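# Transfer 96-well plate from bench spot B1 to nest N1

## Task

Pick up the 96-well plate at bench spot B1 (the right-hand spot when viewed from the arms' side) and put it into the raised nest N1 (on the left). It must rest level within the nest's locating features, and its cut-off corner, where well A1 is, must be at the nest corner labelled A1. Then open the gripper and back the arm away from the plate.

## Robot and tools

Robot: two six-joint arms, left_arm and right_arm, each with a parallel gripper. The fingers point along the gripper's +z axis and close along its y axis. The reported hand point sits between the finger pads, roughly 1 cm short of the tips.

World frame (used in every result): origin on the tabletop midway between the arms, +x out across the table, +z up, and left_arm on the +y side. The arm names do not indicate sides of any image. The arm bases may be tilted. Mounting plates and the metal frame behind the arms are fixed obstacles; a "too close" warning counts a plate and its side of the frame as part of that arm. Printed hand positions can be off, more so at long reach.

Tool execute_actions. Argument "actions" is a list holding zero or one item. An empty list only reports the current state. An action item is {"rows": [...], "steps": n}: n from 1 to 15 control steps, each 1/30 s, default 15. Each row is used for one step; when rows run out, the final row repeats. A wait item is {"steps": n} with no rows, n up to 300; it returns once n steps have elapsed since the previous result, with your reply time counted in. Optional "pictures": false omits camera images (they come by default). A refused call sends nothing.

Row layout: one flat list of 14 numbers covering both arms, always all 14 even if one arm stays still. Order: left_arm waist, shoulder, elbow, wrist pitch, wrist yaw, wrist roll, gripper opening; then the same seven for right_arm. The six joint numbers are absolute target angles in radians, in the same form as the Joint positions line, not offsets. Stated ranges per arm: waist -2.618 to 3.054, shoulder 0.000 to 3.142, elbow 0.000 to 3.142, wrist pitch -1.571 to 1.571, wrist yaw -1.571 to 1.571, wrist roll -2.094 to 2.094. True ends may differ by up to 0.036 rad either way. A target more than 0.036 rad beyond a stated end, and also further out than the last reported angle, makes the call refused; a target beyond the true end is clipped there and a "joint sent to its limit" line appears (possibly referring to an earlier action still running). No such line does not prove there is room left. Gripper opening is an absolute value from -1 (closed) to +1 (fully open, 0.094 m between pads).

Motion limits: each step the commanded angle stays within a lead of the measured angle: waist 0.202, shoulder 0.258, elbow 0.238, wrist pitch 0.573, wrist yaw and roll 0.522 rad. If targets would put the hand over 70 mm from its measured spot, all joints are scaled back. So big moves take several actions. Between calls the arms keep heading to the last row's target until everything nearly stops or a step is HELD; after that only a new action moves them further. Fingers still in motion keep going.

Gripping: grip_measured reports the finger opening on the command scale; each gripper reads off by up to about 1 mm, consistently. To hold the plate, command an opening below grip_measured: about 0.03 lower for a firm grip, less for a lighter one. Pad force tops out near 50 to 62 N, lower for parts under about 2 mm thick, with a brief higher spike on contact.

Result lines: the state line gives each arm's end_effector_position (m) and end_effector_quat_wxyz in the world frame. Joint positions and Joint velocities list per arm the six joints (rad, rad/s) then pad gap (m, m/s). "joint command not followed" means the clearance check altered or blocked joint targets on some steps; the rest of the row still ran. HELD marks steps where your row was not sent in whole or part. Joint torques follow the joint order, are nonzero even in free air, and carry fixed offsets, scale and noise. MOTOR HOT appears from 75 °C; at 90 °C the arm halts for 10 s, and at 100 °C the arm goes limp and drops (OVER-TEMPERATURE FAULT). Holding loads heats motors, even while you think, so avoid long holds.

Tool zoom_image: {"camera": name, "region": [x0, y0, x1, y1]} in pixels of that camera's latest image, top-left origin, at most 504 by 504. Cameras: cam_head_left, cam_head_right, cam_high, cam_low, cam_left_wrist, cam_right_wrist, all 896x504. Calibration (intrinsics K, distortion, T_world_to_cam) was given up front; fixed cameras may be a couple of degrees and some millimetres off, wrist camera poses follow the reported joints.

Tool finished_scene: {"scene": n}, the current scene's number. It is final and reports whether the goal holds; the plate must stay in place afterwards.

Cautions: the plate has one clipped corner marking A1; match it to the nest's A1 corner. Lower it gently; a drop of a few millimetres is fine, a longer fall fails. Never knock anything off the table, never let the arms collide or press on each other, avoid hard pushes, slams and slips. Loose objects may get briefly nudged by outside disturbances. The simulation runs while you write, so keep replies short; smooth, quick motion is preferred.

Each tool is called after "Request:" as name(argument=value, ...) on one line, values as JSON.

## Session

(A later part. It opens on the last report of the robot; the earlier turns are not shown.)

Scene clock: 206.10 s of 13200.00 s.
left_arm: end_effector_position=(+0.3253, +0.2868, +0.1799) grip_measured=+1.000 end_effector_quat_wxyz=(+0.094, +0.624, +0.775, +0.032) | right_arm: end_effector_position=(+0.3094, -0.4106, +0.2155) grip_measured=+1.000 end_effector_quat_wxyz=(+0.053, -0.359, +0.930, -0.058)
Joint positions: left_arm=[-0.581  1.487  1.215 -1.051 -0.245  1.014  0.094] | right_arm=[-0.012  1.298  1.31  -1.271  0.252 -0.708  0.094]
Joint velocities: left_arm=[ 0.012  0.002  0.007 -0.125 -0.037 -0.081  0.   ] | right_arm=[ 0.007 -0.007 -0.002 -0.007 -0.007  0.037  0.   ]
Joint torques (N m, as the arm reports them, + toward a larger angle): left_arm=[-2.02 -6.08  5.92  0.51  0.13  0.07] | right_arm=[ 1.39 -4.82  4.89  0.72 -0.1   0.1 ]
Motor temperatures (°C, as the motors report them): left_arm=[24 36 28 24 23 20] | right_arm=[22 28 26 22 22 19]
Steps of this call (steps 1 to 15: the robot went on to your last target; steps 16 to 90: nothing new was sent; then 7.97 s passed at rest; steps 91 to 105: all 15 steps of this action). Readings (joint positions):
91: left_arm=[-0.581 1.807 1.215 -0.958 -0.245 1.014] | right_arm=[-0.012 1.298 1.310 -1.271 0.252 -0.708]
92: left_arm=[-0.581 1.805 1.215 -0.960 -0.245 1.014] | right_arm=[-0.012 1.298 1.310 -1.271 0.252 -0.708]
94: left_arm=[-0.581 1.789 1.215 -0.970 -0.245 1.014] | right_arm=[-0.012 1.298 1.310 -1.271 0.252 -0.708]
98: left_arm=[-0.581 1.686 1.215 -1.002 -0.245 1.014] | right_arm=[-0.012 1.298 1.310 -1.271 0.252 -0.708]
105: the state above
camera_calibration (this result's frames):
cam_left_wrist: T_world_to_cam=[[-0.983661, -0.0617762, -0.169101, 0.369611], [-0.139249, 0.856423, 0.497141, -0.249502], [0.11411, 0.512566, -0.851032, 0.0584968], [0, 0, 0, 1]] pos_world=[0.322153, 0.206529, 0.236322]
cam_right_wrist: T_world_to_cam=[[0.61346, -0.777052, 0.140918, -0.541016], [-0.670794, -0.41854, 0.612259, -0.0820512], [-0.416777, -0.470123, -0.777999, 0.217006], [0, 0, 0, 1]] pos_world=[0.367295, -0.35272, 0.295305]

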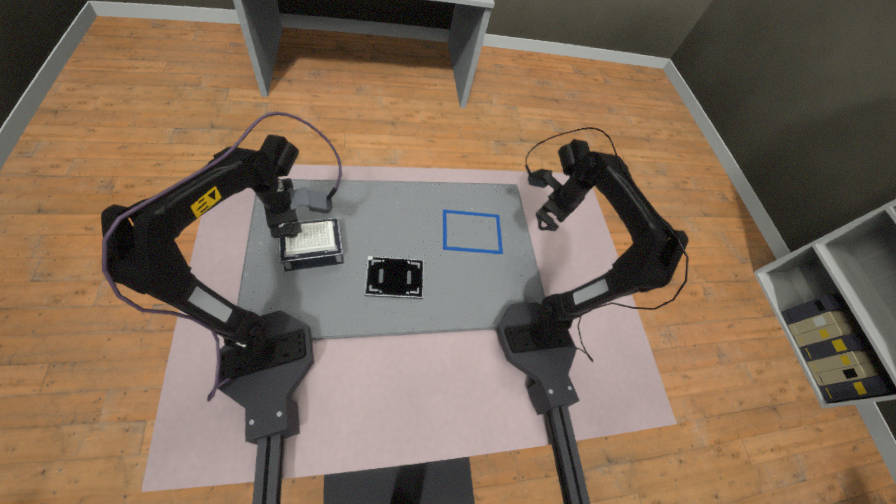

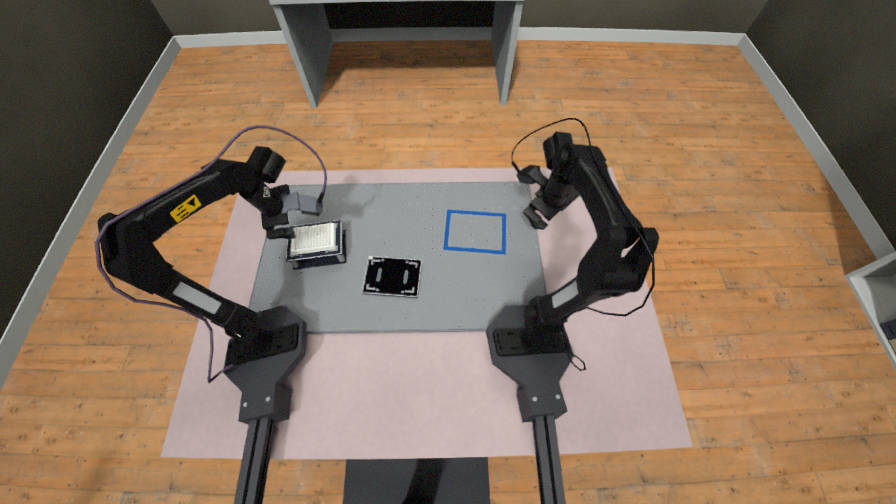

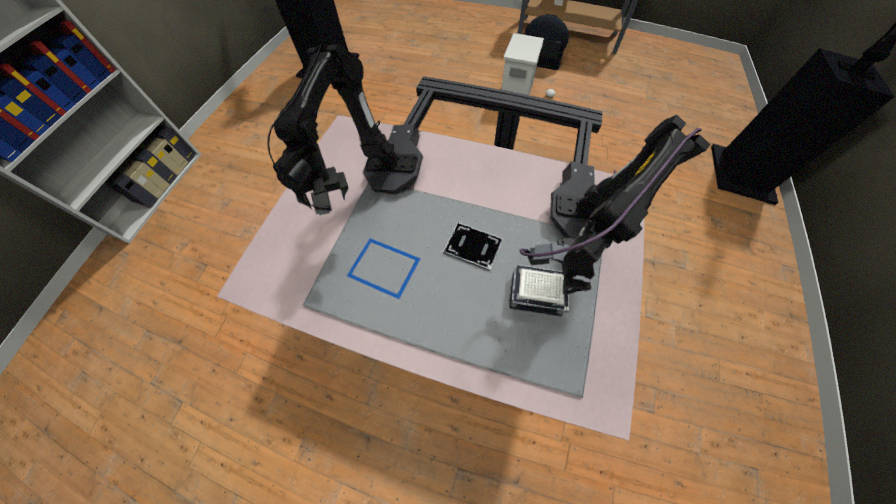

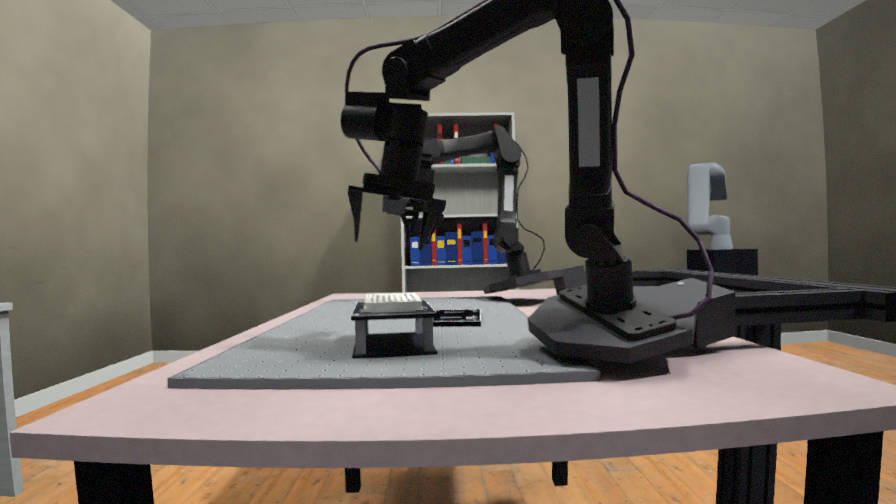

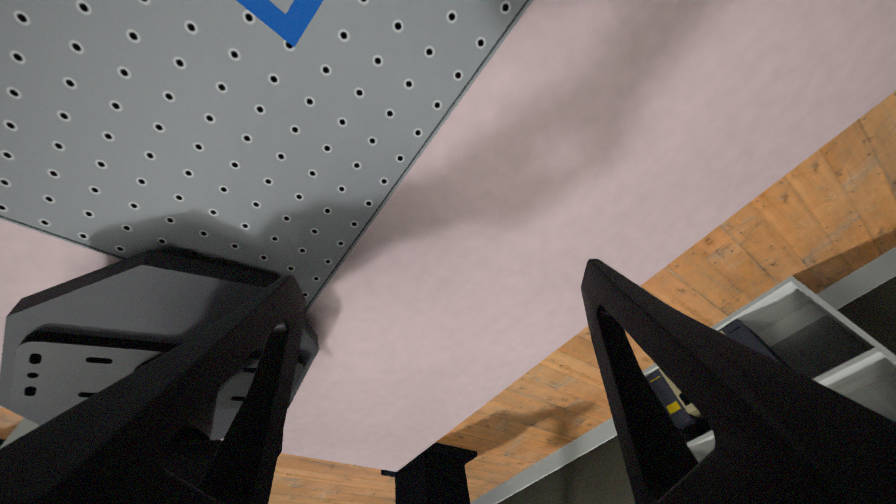

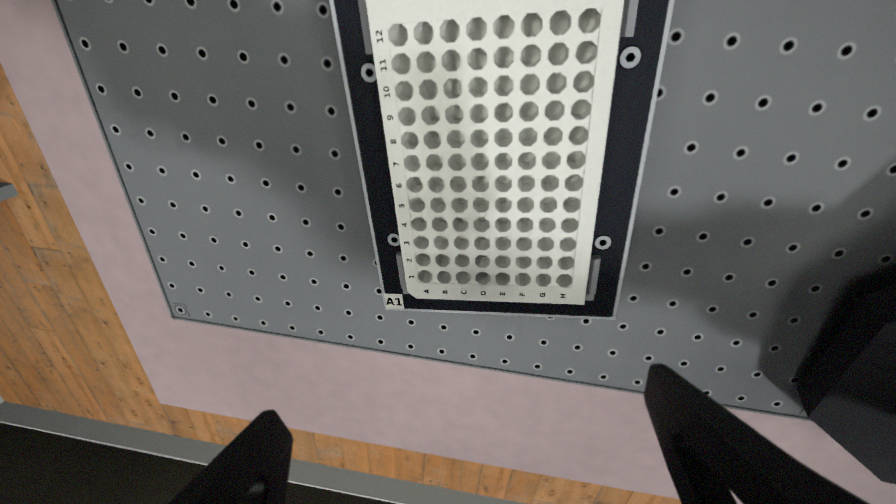

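Request:
execute_actions(actions=[{"rows":[[-0.7,1.52,1.22,-1.08,-0.235,0.9,1,0,1.3,1.3,-1.25,0.24,-0.7,1],[-0.8,1.56,1.24,-1.05,-0.235,0.8,1,0,1.3,1.3,-1.25,0.24,-0.7,1],[-0.9,1.62,1.26,-1.0,-0.235,0.7,1,0,1.3,1.3,-1.25,0.24,-0.7,1]],"steps":15}])

Scene clock: 213.97 s of 13200.00 s.
left_arm: end_effector_position=(+0.2940, +0.1791, +0.1712) grip_measured=+1.000 end_effector_quat_wxyz=(+0.098, +0.639, +0.763, -0.003) | right_arm: end_effector_position=(+0.3094, -0.4106, +0.2155) grip_measured=+1.000 end_effector_quat_wxyz=(+0.053, -0.359, +0.930, -0.058)
Joint positions: left_arm=[-0.901  1.635  1.241 -1.011 -0.237  0.722  0.094] | right_arm=[-0.012  1.298  1.31  -1.271  0.252 -0.708  0.094]
Joint velocities: left_arm=[ 0.022 -0.002 -0.017 -0.095  0.007 -0.081  0.   ] | right_arm=[ 0.012  0.002 -0.012 -0.007 -0.007  0.007  0.   ]
Joint torques (N m, as the arm reports them, + toward a larger angle): left_arm=[-2.01 -9.08  6.64  0.74  0.07 -0.07] | right_arm=[ 1.34 -4.83  4.86  0.72 -0.06  0.07]
Motor temperatures (°C, as the motors report them): left_arm=[24 35 28 24 23 20] | right_arm=[22 28 26 22 22 19]
Steps of this call (steps 1 to 30: the robot went on to your last target; steps 31 to 90: nothing new was sent; then 4.37 s passed at rest; steps 91 to 105: all 15 steps of this action). Readings (joint positions):
91: left_arm=[-0.595 1.494 1.215 -1.068 -0.252 0.997] | right_arm=[-0.012 1.298 1.310 -1.271 0.252 -0.708]
92: left_arm=[-0.632 1.501 1.216 -1.068 -0.262 0.961] | right_arm=[-0.012 1.298 1.310 -1.271 0.252 -0.708]
94: left_arm=[-0.754 1.548 1.233 -1.055 -0.264 0.875] | right_arm=[-0.012 1.298 1.310 -1.271 0.252 -0.708]
98: left_arm=[-0.916 1.630 1.241 -1.013 -0.237 0.778] | right_arm=[-0.012 1.298 1.310 -1.271 0.252 -0.708]
105: the state above
camera_calibration (this result's frames):
cam_left_wrist: T_world_to_cam=[[-0.990984, -0.0258668, -0.13146, 0.320054], [-0.0831964, 0.887899, 0.452452, -0.171797], [0.10502, 0.45931, -0.882046, 0.127362], [0, 0, 0, 1]] pos_world=[0.2895, 0.102318, 0.232143]
cam_right_wrist: T_world_to_cam=[[0.61346, -0.777052, 0.140918, -0.541016], [-0.670794, -0.41854, 0.612259, -0.0820512], [-0.416777, -0.470123, -0.777999, 0.217006], [0, 0, 0, 1]] pos_world=[0.367295, -0.35272, 0.295305]

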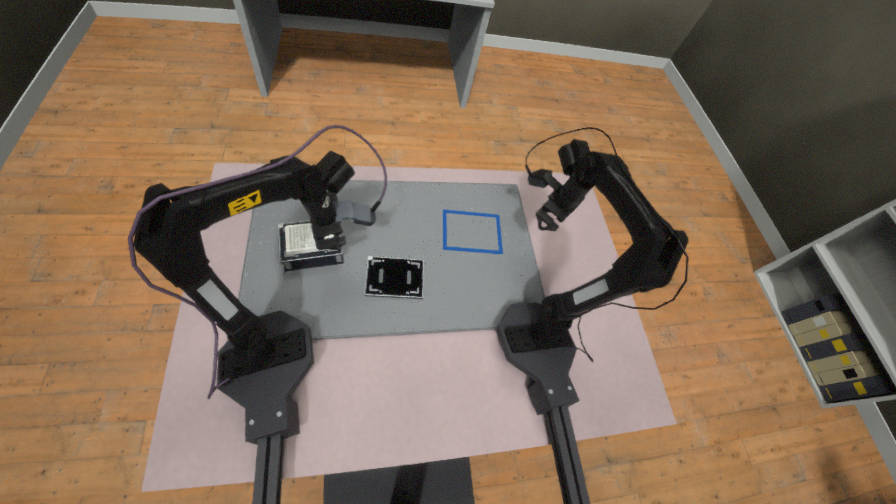

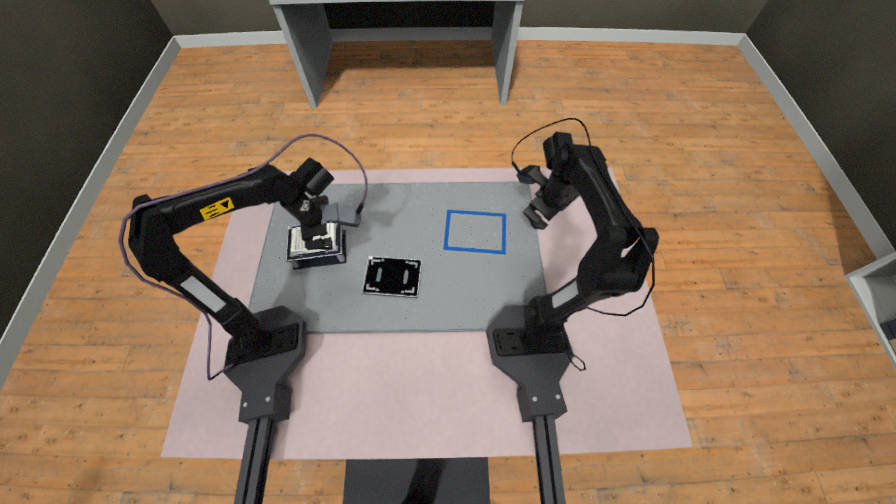

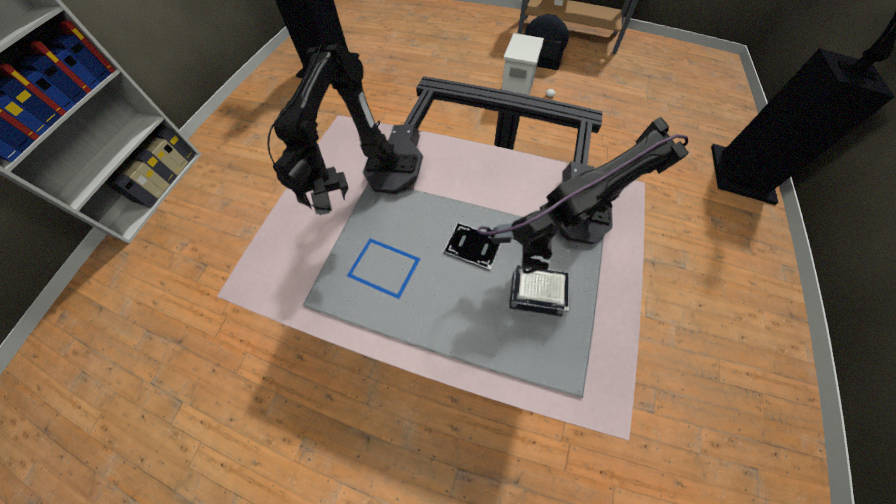

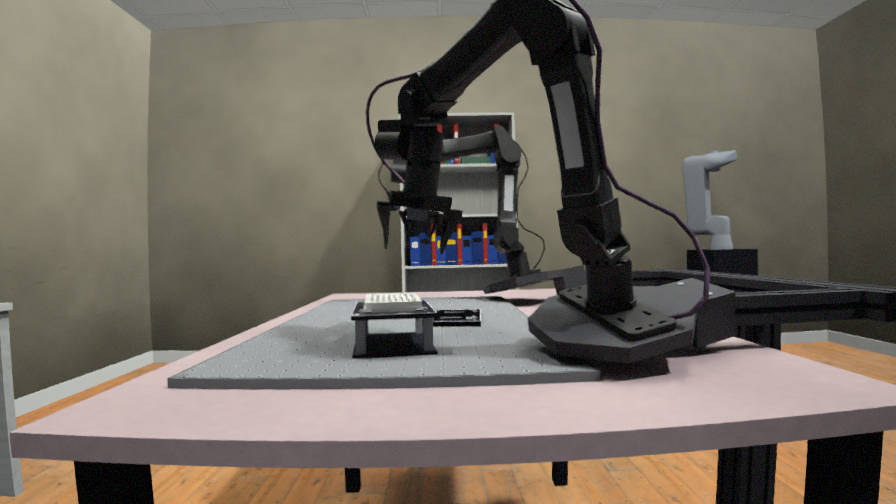

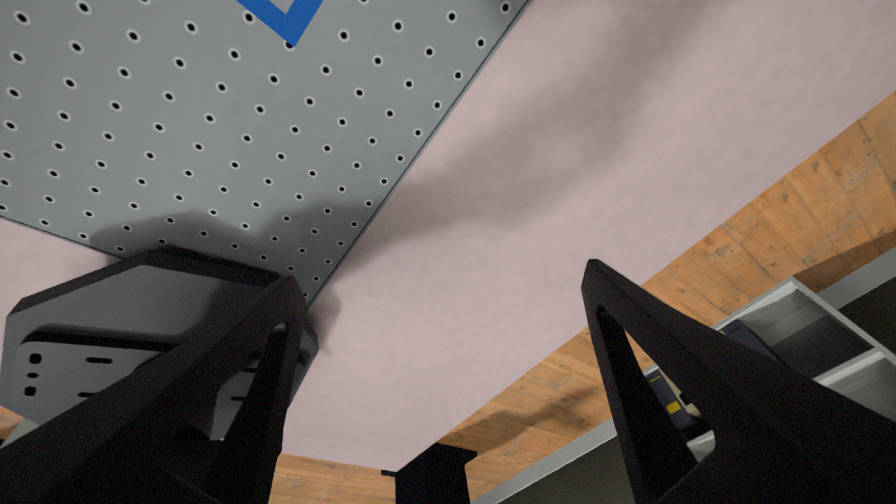

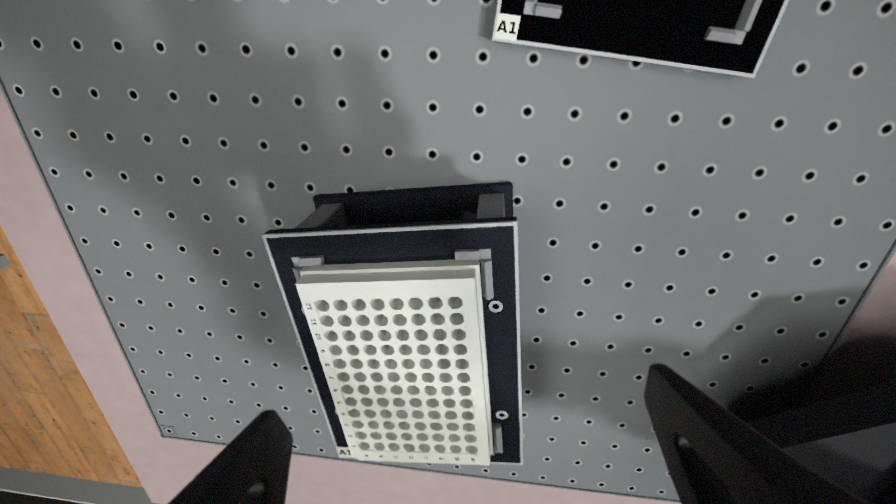

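Request:
zoom_image(camera="cam_right_wrist", region=[270,230,520,320])

Region (270, 230, 520, 320) of cam_right_wrist's 896x504 image, scaled by 2.016, with more detail than that image has; it fills the top 181 rows of this view, and the rest is white.

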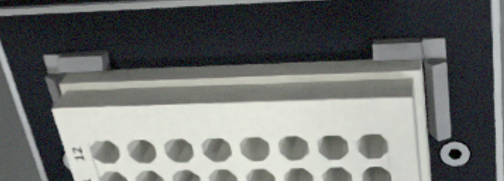

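Request:
zoom_image(camera="cam_right_wrist", region=[280,245,350,295])

Request:
zoom_image(camera="cam_right_wrist", region=[435,240,505,290])

Region (280, 245, 350, 295) of cam_right_wrist's 896x504 image, scaled by 7.200, with more detail than that image has; it fills the top 360 rows of this view, and the rest is white.

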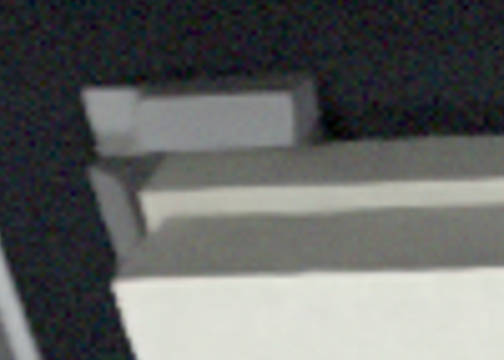

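Region (435, 240, 505, 290) of cam_right_wrist's 896x504 image, scaled by 7.200, with more detail than that image has; it fills the top 360 rows of this view, and the rest is white.

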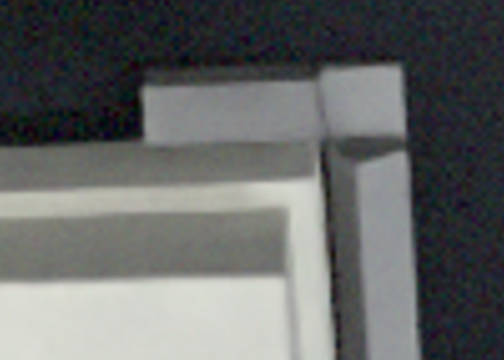

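Request:
execute_actions(actions=[{"rows":[[-0.82,1.68,1.28,-0.98,-0.245,0.8,0.3,0,1.3,1.3,-1.25,0.24,-0.7,1],[-0.76,1.72,1.3,-0.97,-0.245,0.85,0,0,1.3,1.3,-1.25,0.24,-0.7,1],[-0.71,1.76,1.31,-0.96,-0.245,0.89,-0.3,0,1.3,1.3,-1.25,0.24,-0.7,1],[-0.71,1.8,1.31,-0.96,-0.245,0.89,-0.3,0,1.3,1.3,-1.25,0.24,-0.7,1],[-0.71,1.83,1.31,-0.96,-0.245,0.89,-0.3,0,1.3,1.3,-1.25,0.24,-0.7,1]],"steps":15}])

Scene clock: 240.60 s of 13200.00 s.
left_arm: end_effector_position=(+0.3371, +0.2180, +0.1061) grip_measured=-0.297 end_effector_quat_wxyz=(+0.021, +0.636, +0.772, +0.009) | right_arm: end_effector_position=(+0.3094, -0.4106, +0.2155) grip_measured=+1.000 end_effector_quat_wxyz=(+0.053, -0.359, +0.930, -0.058)
Joint positions: left_arm=[-0.7    1.85   1.302 -0.964 -0.256  0.876  0.033] | right_arm=[-0.012  1.298  1.31  -1.271  0.252 -0.708  0.094]
Joint velocities: left_arm=[ 0.002 -0.027  0.017  0.022 -0.007  0.051  0.001] | right_arm=[ 0.012 -0.007 -0.022  0.022  0.022  0.037  0.   ]
Joint torques (N m, as the arm reports them, + toward a larger angle): left_arm=[ -3.12 -11.76   5.62   0.4    0.13   0.05] | right_arm=[ 1.32 -4.64  4.73  0.74 -0.07  0.06]
Motor temperatures (°C, as the motors report them): left_arm=[24 36 30 25 23 20] | right_arm=[22 28 26 22 22 19]
Steps of this call (steps 1 to 30: the robot went on to your last target; steps 31 to 90: nothing new was sent; then 23.13 s passed at rest; steps 91 to 105: all 15 steps of this action). Readings (joint positions):
91: left_arm=[-0.893 1.639 1.244 -1.010 -0.234 0.723] | right_arm=[-0.012 1.298 1.310 -1.271 0.252 -0.708]
92: left_arm=[-0.869 1.651 1.254 -1.010 -0.231 0.747] | right_arm=[-0.012 1.298 1.310 -1.271 0.252 -0.708]
94: left_arm=[-0.786 1.704 1.286 -0.997 -0.232 0.797] | right_arm=[-0.012 1.298 1.310 -1.271 0.252 -0.708]
98: left_arm=[-0.685 1.826 1.302 -0.964 -0.255 0.846] | right_arm=[-0.012 1.298 1.310 -1.271 0.252 -0.708]
105: the state above
camera_calibration (this result's frames):
cam_left_wrist: T_world_to_cam=[[-0.998939, -0.0339089, -0.0311705, 0.348984], [-0.0455519, 0.827464, 0.559669, -0.18422], [0.00681466, 0.560495, -0.82813, 0.0529215], [0, 0, 0, 1]] pos_world=[0.339861, 0.134607, 0.157806]
cam_right_wrist: T_world_to_cam=[[0.61346, -0.777052, 0.140918, -0.541016], [-0.670794, -0.41854, 0.612259, -0.0820512], [-0.416777, -0.470123, -0.777999, 0.217006], [0, 0, 0, 1]] pos_world=[0.367295, -0.35272, 0.295305]

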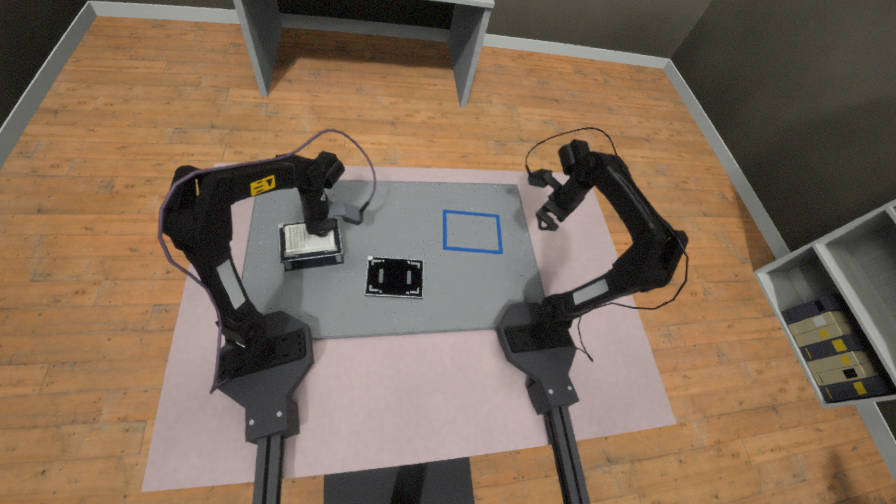

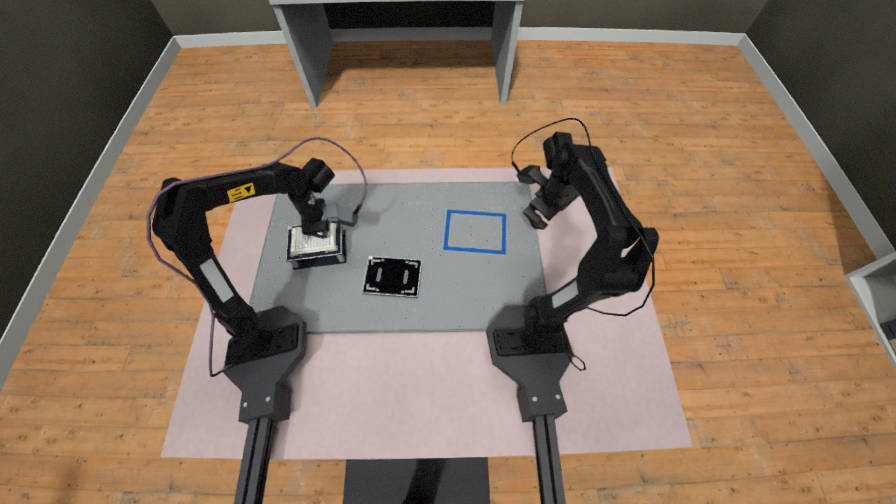

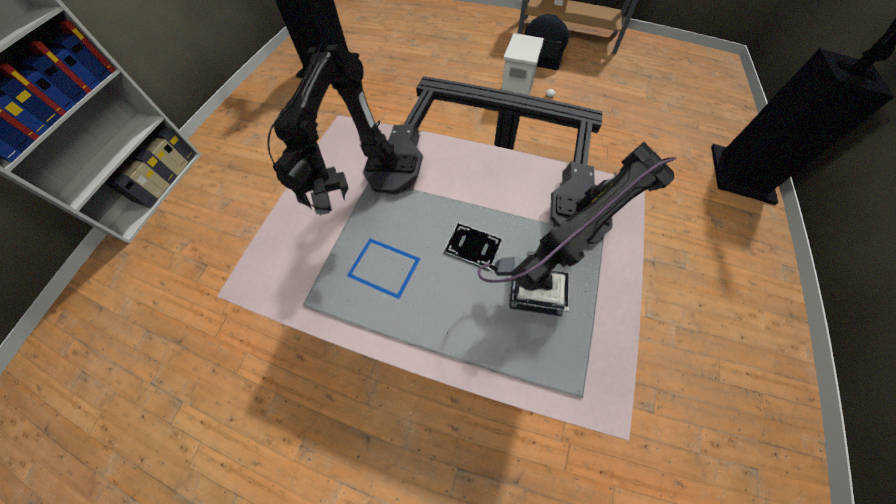

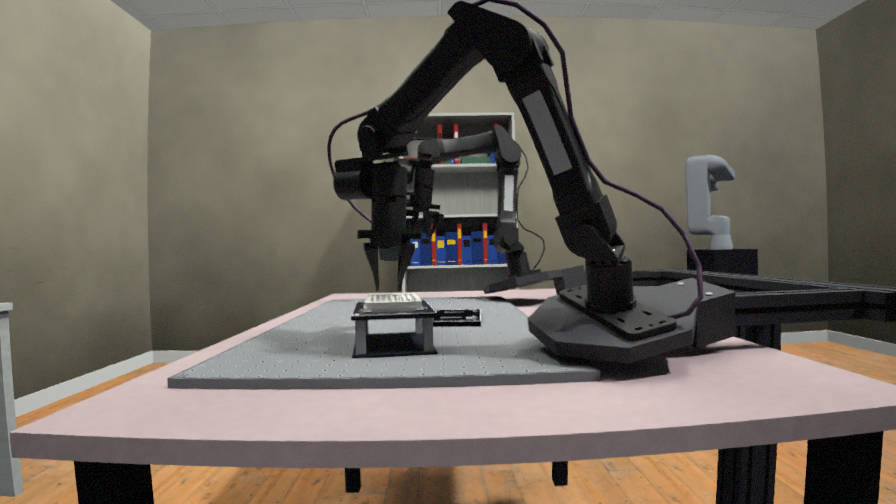

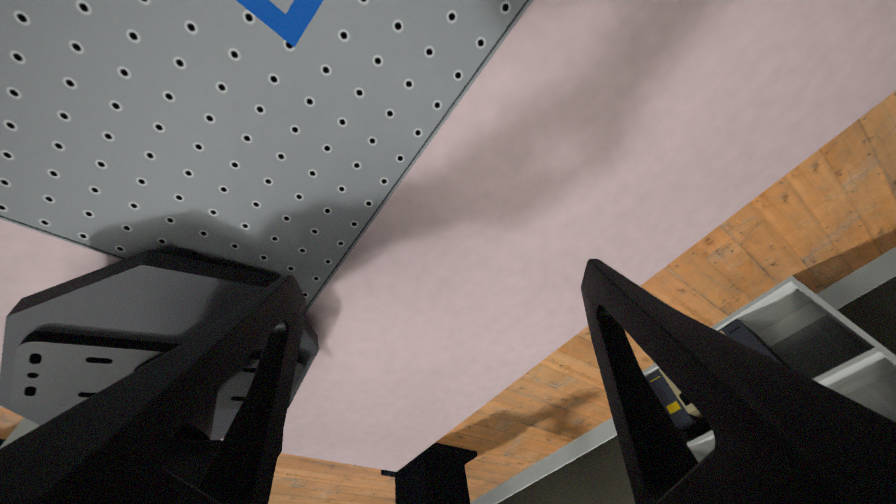

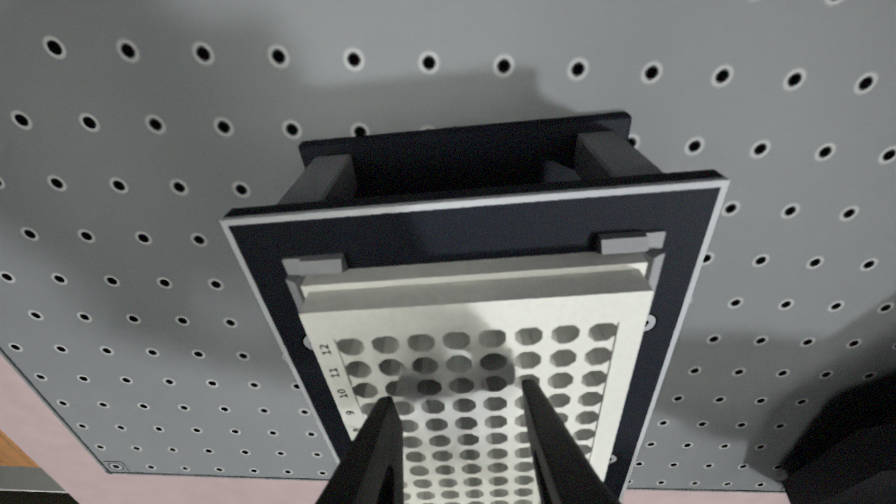

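Press, then drag slightly −x/+y via wrist pitch.

Request:
execute_actions(actions=[{"rows":[[-0.7,1.865,1.31,-0.96,-0.25,0.885,-0.3,0,1.3,1.3,-1.25,0.24,-0.7,1],[-0.7,1.87,1.31,-0.96,-0.25,0.885,-0.3,0,1.3,1.3,-1.25,0.24,-0.7,1],[-0.7,1.875,1.31,-0.96,-0.25,0.885,-0.3,0,1.3,1.3,-1.25,0.24,-0.7,1],[-0.7,1.88,1.31,-0.96,-0.25,0.885,-0.3,0,1.3,1.3,-1.25,0.24,-0.7,1],[-0.7,1.885,1.31,-0.96,-0.25,0.885,-0.3,0,1.3,1.3,-1.25,0.24,-0.7,1],[-0.7,1.89,1.31,-0.96,-0.25,0.885,-0.3,0,1.3,1.3,-1.25,0.24,-0.7,1],[-0.7,1.895,1.31,-0.96,-0.25,0.885,-0.3,0,1.3,1.3,-1.25,0.24,-0.7,1],[-0.7,1.9,1.31,-0.96,-0.25,0.885,-0.3,0,1.3,1.3,-1.25,0.24,-0.7,1],[-0.7,1.9,1.31,-0.96,-0.25,0.885,-0.3,0,1.3,1.3,-1.25,0.24,-0.7,1],[-0.7,1.9,1.31,-1.0,-0.25,0.885,-0.3,0,1.3,1.3,-1.25,0.24,-0.7,1]],"steps":15}])

Scene clock: 249.73 s of 13200.00 s.
left_arm: end_effector_position=(+0.3345, +0.2171, +0.0985) grip_measured=-0.298 end_effector_quat_wxyz=(+0.009, +0.641, +0.767, +0.007) | right_arm: end_effector_position=(+0.3094, -0.4106, +0.2155) grip_measured=+1.000 end_effector_quat_wxyz=(+0.053, -0.359, +0.930, -0.058)
Joint positions: left_arm=[-0.701  1.875  1.304 -0.965 -0.256  0.884  0.033] | right_arm=[-0.012  1.298  1.31  -1.271  0.252 -0.708  0.094]
Joint velocities: left_arm=[-0.017 -0.007 -0.002 -0.066  0.095 -0.037 -0.   ] | right_arm=[-0.002  0.007 -0.002  0.037  0.037 -0.007  0.   ]
Joint torques (N m, as the arm reports them, + toward a larger angle): left_arm=[-2.53 -8.17  5.43  0.02  0.06  0.02] | right_arm=[ 1.32 -4.87  4.89  0.7  -0.07  0.06]
Motor temperatures (°C, as the motors report them): left_arm=[24 37 29 25 23 20] | right_arm=[22 28 26 22 22 19]
Steps of this call (steps 1 to 15: the robot went on to your last target; steps 16 to 90: nothing new was sent; then 5.63 s passed at rest; steps 91 to 105: all 15 steps of this action). Readings (joint positions):
91: left_arm=[-0.701 1.850 1.302 -0.964 -0.256 0.884] | right_arm=[-0.012 1.298 1.310 -1.271 0.252 -0.708]
92: left_arm=[-0.701 1.850 1.302 -0.964 -0.256 0.884] | right_arm=[-0.012 1.298 1.310 -1.271 0.252 -0.708]
94: left_arm=[-0.701 1.855 1.302 -0.964 -0.256 0.884] | right_arm=[-0.012 1.298 1.310 -1.271 0.252 -0.708]
98: left_arm=[-0.701 1.875 1.304 -0.965 -0.257 0.884] | right_arm=[-0.012 1.298 1.310 -1.271 0.252 -0.708]
105: the state above
camera_calibration (this result's frames):
cam_left_wrist: T_world_to_cam=[[-0.99976, -0.0194552, -0.0100451, 0.34121], [-0.0217085, 0.820946, 0.570593, -0.187004], [-0.00285446, 0.570674, -0.821172, 0.0475065], [0, 0, 0, 1]] pos_world=[0.337205, 0.133048, 0.149142]
cam_right_wrist: T_world_to_cam=[[0.61346, -0.777052, 0.140918, -0.541016], [-0.670794, -0.41854, 0.612259, -0.0820512], [-0.416777, -0.470123, -0.777999, 0.217006], [0, 0, 0, 1]] pos_world=[0.367295, -0.35272, 0.295305]

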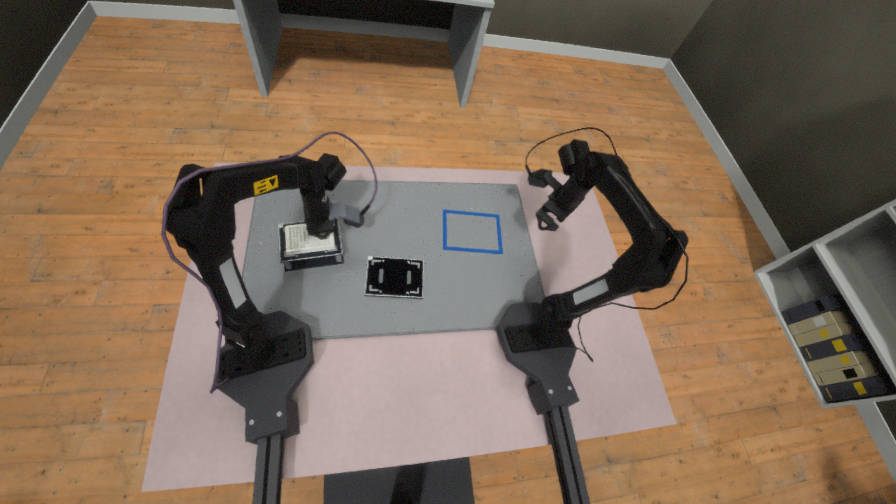

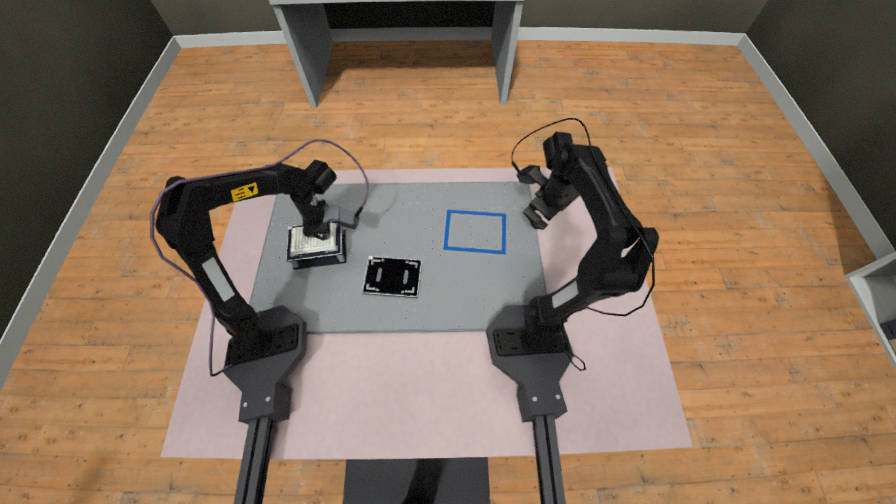

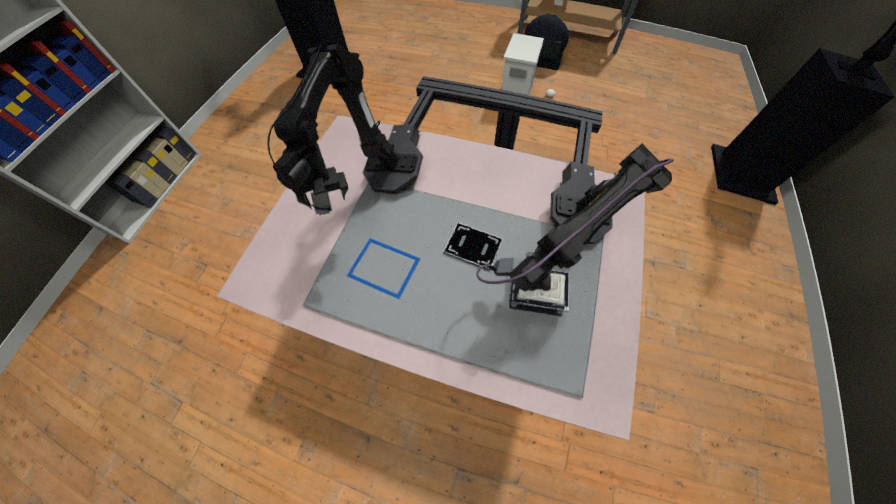

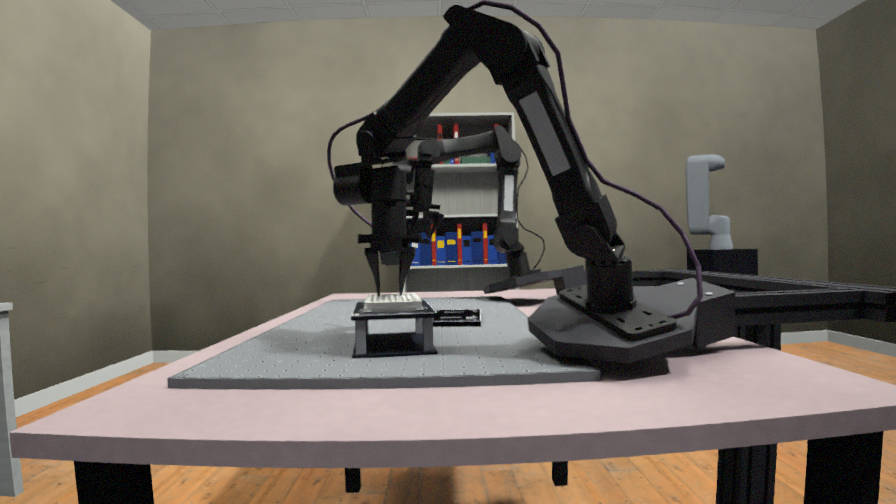

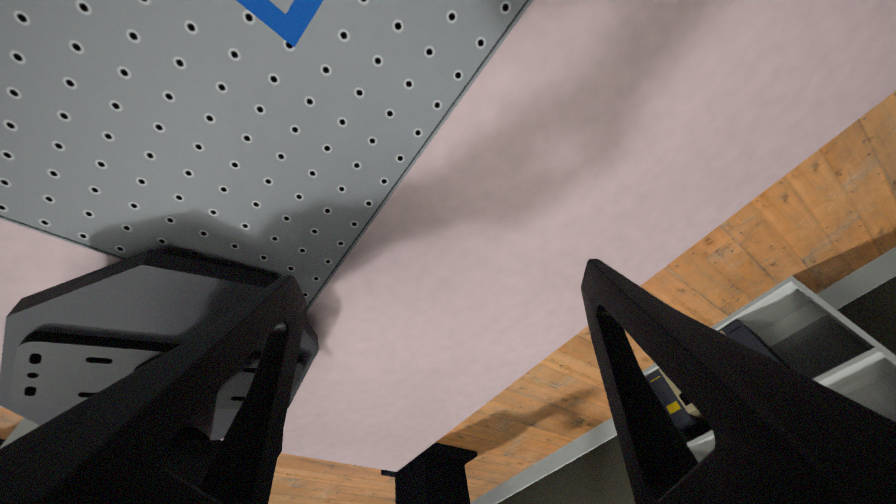

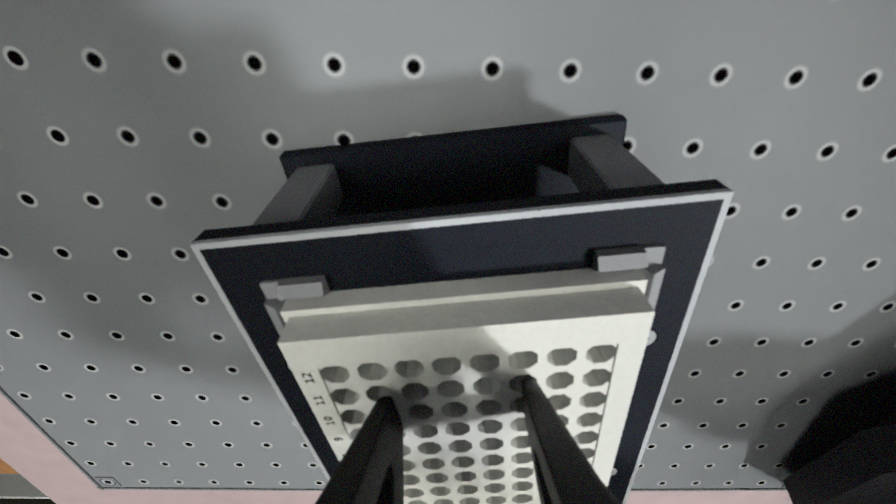

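Drag with stronger joints (waist +, elbow −).

Request:
execute_actions(actions=[{"rows":[[-0.685,1.89,1.29,-1.06,-0.27,0.885,-0.3,0,1.3,1.3,-1.25,0.24,-0.7,1]],"steps":12}])

Request:
zoom_image(camera="cam_right_wrist", region=[230,240,400,350])

Scene clock: 253.33 s of 13200.00 s.
left_arm: end_effector_position=(+0.3289, +0.2229, +0.0982) grip_measured=-0.298 end_effector_quat_wxyz=(-0.007, +0.643, +0.766, +0.007) | right_arm: end_effector_position=(+0.3094, -0.4106, +0.2155) grip_measured=+1.000 end_effector_quat_wxyz=(+0.053, -0.359, +0.930, -0.058)
Joint positions: left_arm=[-0.697  1.875  1.304 -0.997 -0.261  0.884  0.033] | right_arm=[-0.012  1.298  1.31  -1.271  0.252 -0.708  0.094]
Joint velocities: left_arm=[-0.012 -0.007 -0.012  0.051  0.007  0.022  0.   ] | right_arm=[-0.012 -0.002  0.007 -0.051 -0.066 -0.051  0.   ]
Joint torques (N m, as the arm reports them, + toward a larger angle): left_arm=[-1.47 -8.98  4.1  -0.29 -0.06  0.02] | right_arm=[ 1.26 -4.75  4.86  0.75 -0.07  0.08]
Motor temperatures (°C, as the motors report them): left_arm=[24 36 29 25 23 20] | right_arm=[22 28 26 22 22 19]
Steps of this call (steps 1 to 15: the robot went on to your last target; steps 16 to 90: nothing new was sent; then 0.20 s passed at rest; steps 91 to 102: all 12 steps of this action). Readings (joint positions):
91: left_arm=[-0.700 1.875 1.304 -0.971 -0.257 0.884] | right_arm=[-0.012 1.298 1.310 -1.271 0.252 -0.708]
92: left_arm=[-0.699 1.875 1.304 -0.980 -0.257 0.884] | right_arm=[-0.012 1.298 1.310 -1.271 0.252 -0.708]
94: left_arm=[-0.697 1.875 1.304 -0.992 -0.258 0.884] | right_arm=[-0.012 1.298 1.310 -1.271 0.252 -0.708]
98: left_arm=[-0.697 1.875 1.304 -0.996 -0.261 0.884] | right_arm=[-0.012 1.298 1.310 -1.271 0.252 -0.708]
102: the state above
camera_calibration (this result's frames):
cam_left_wrist: T_world_to_cam=[[-0.999777, -0.0156169, 0.0142286, 0.332393], [-0.0042859, 0.809407, 0.587232, -0.19644], [-0.0206875, 0.58704, -0.809293, 0.0450014], [0, 0, 0, 1]] pos_world=[0.332408, 0.137773, 0.147046]
cam_right_wrist: T_world_to_cam=[[0.61346, -0.777052, 0.140918, -0.541016], [-0.670794, -0.41854, 0.612259, -0.0820512], [-0.416777, -0.470123, -0.777999, 0.217006], [0, 0, 0, 1]] pos_world=[0.367295, -0.35272, 0.295305]

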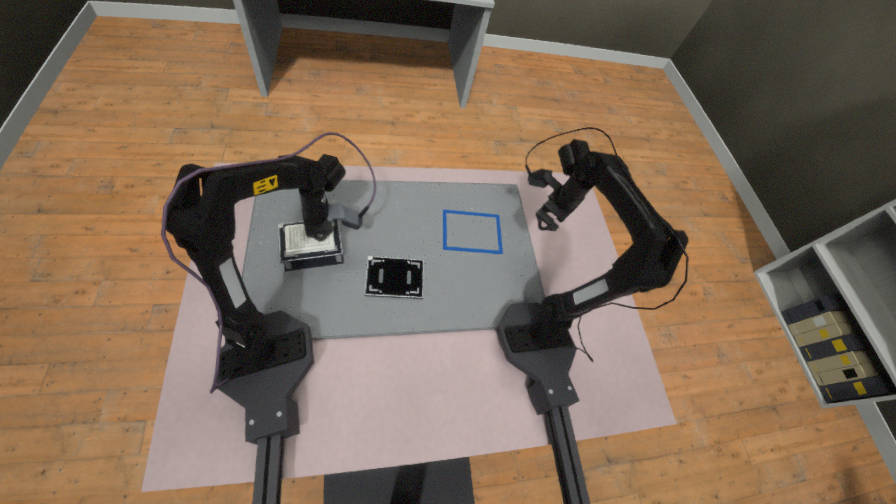

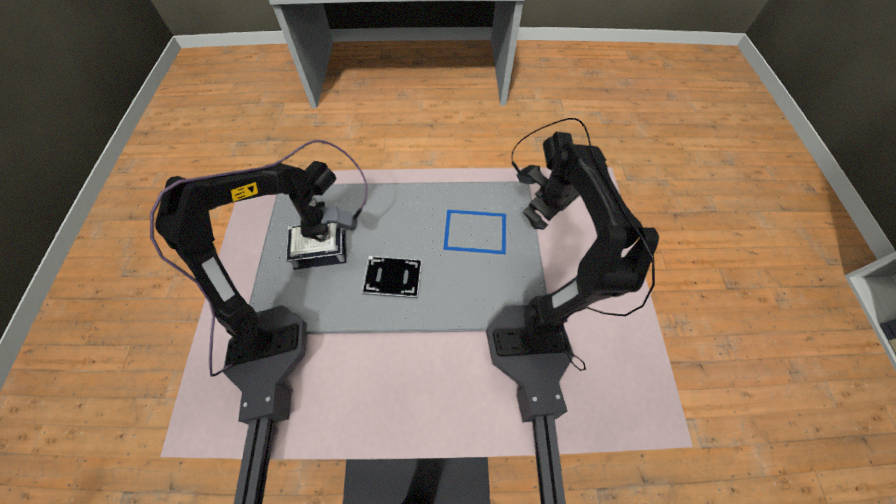

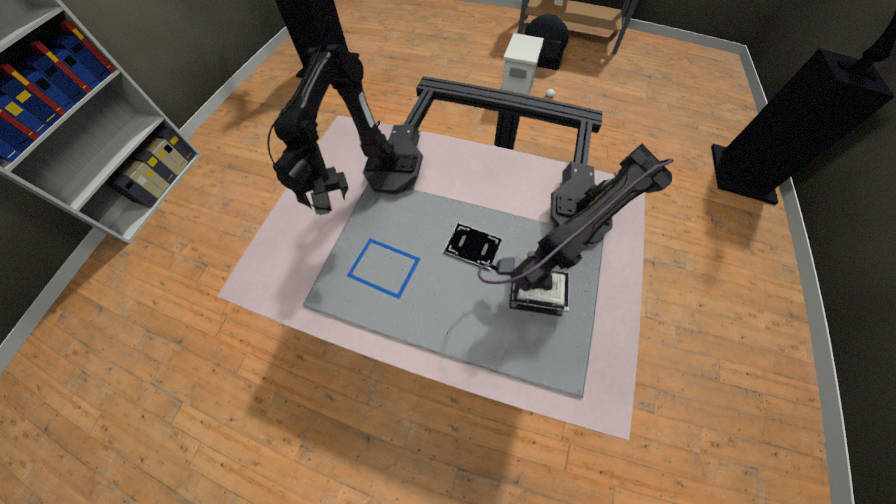

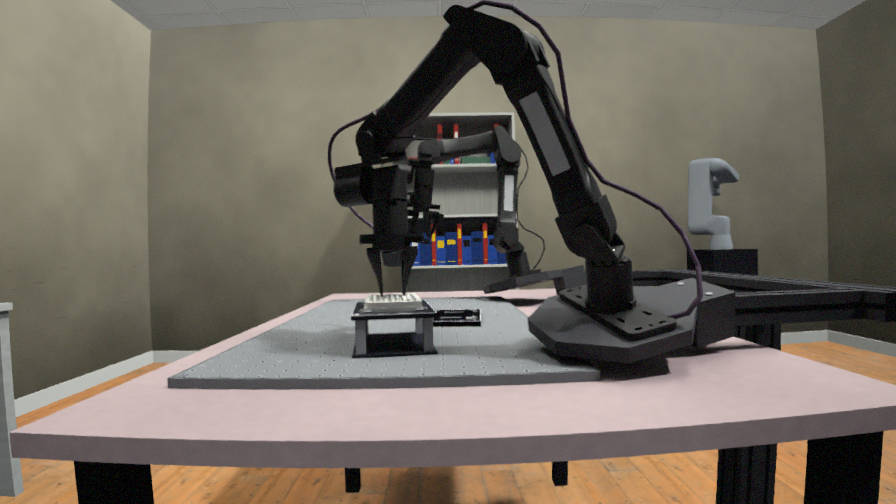

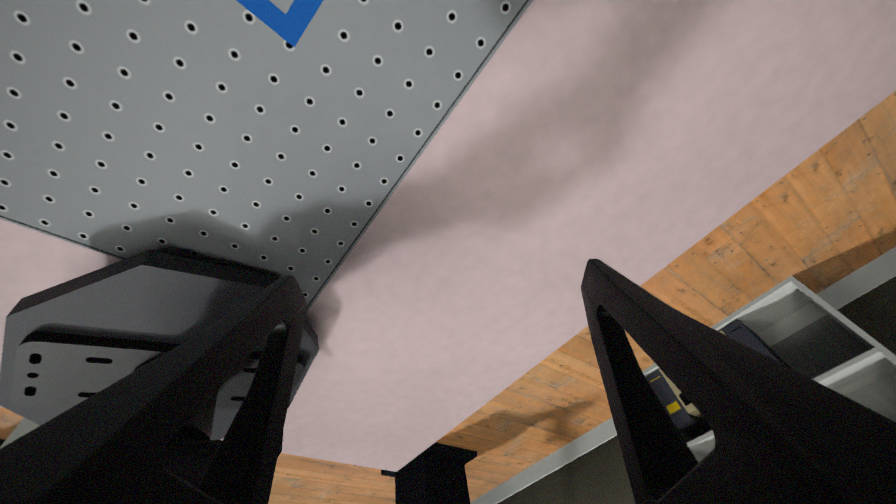

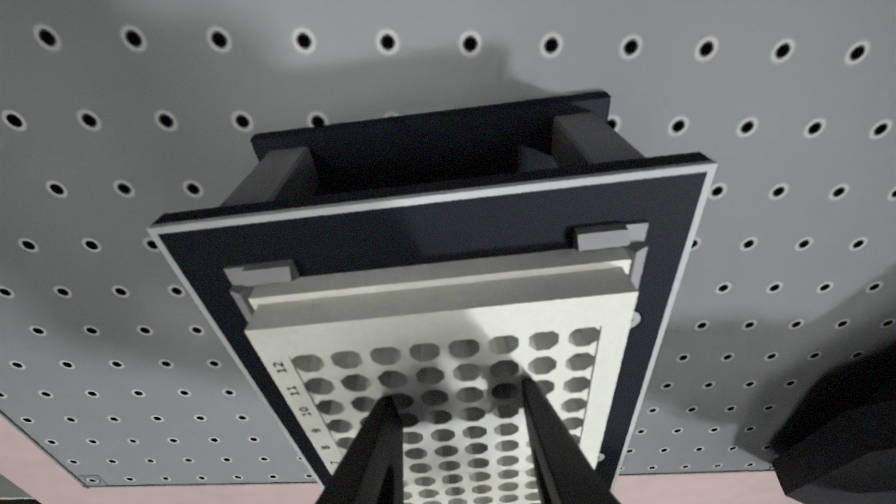

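Region (230, 240, 400, 350) of cam_right_wrist's 896x504 image, scaled by 2.965, with more detail than that image has; it fills the top 326 rows of this view, and the rest is white.

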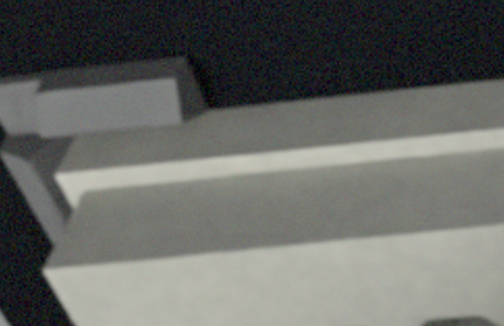

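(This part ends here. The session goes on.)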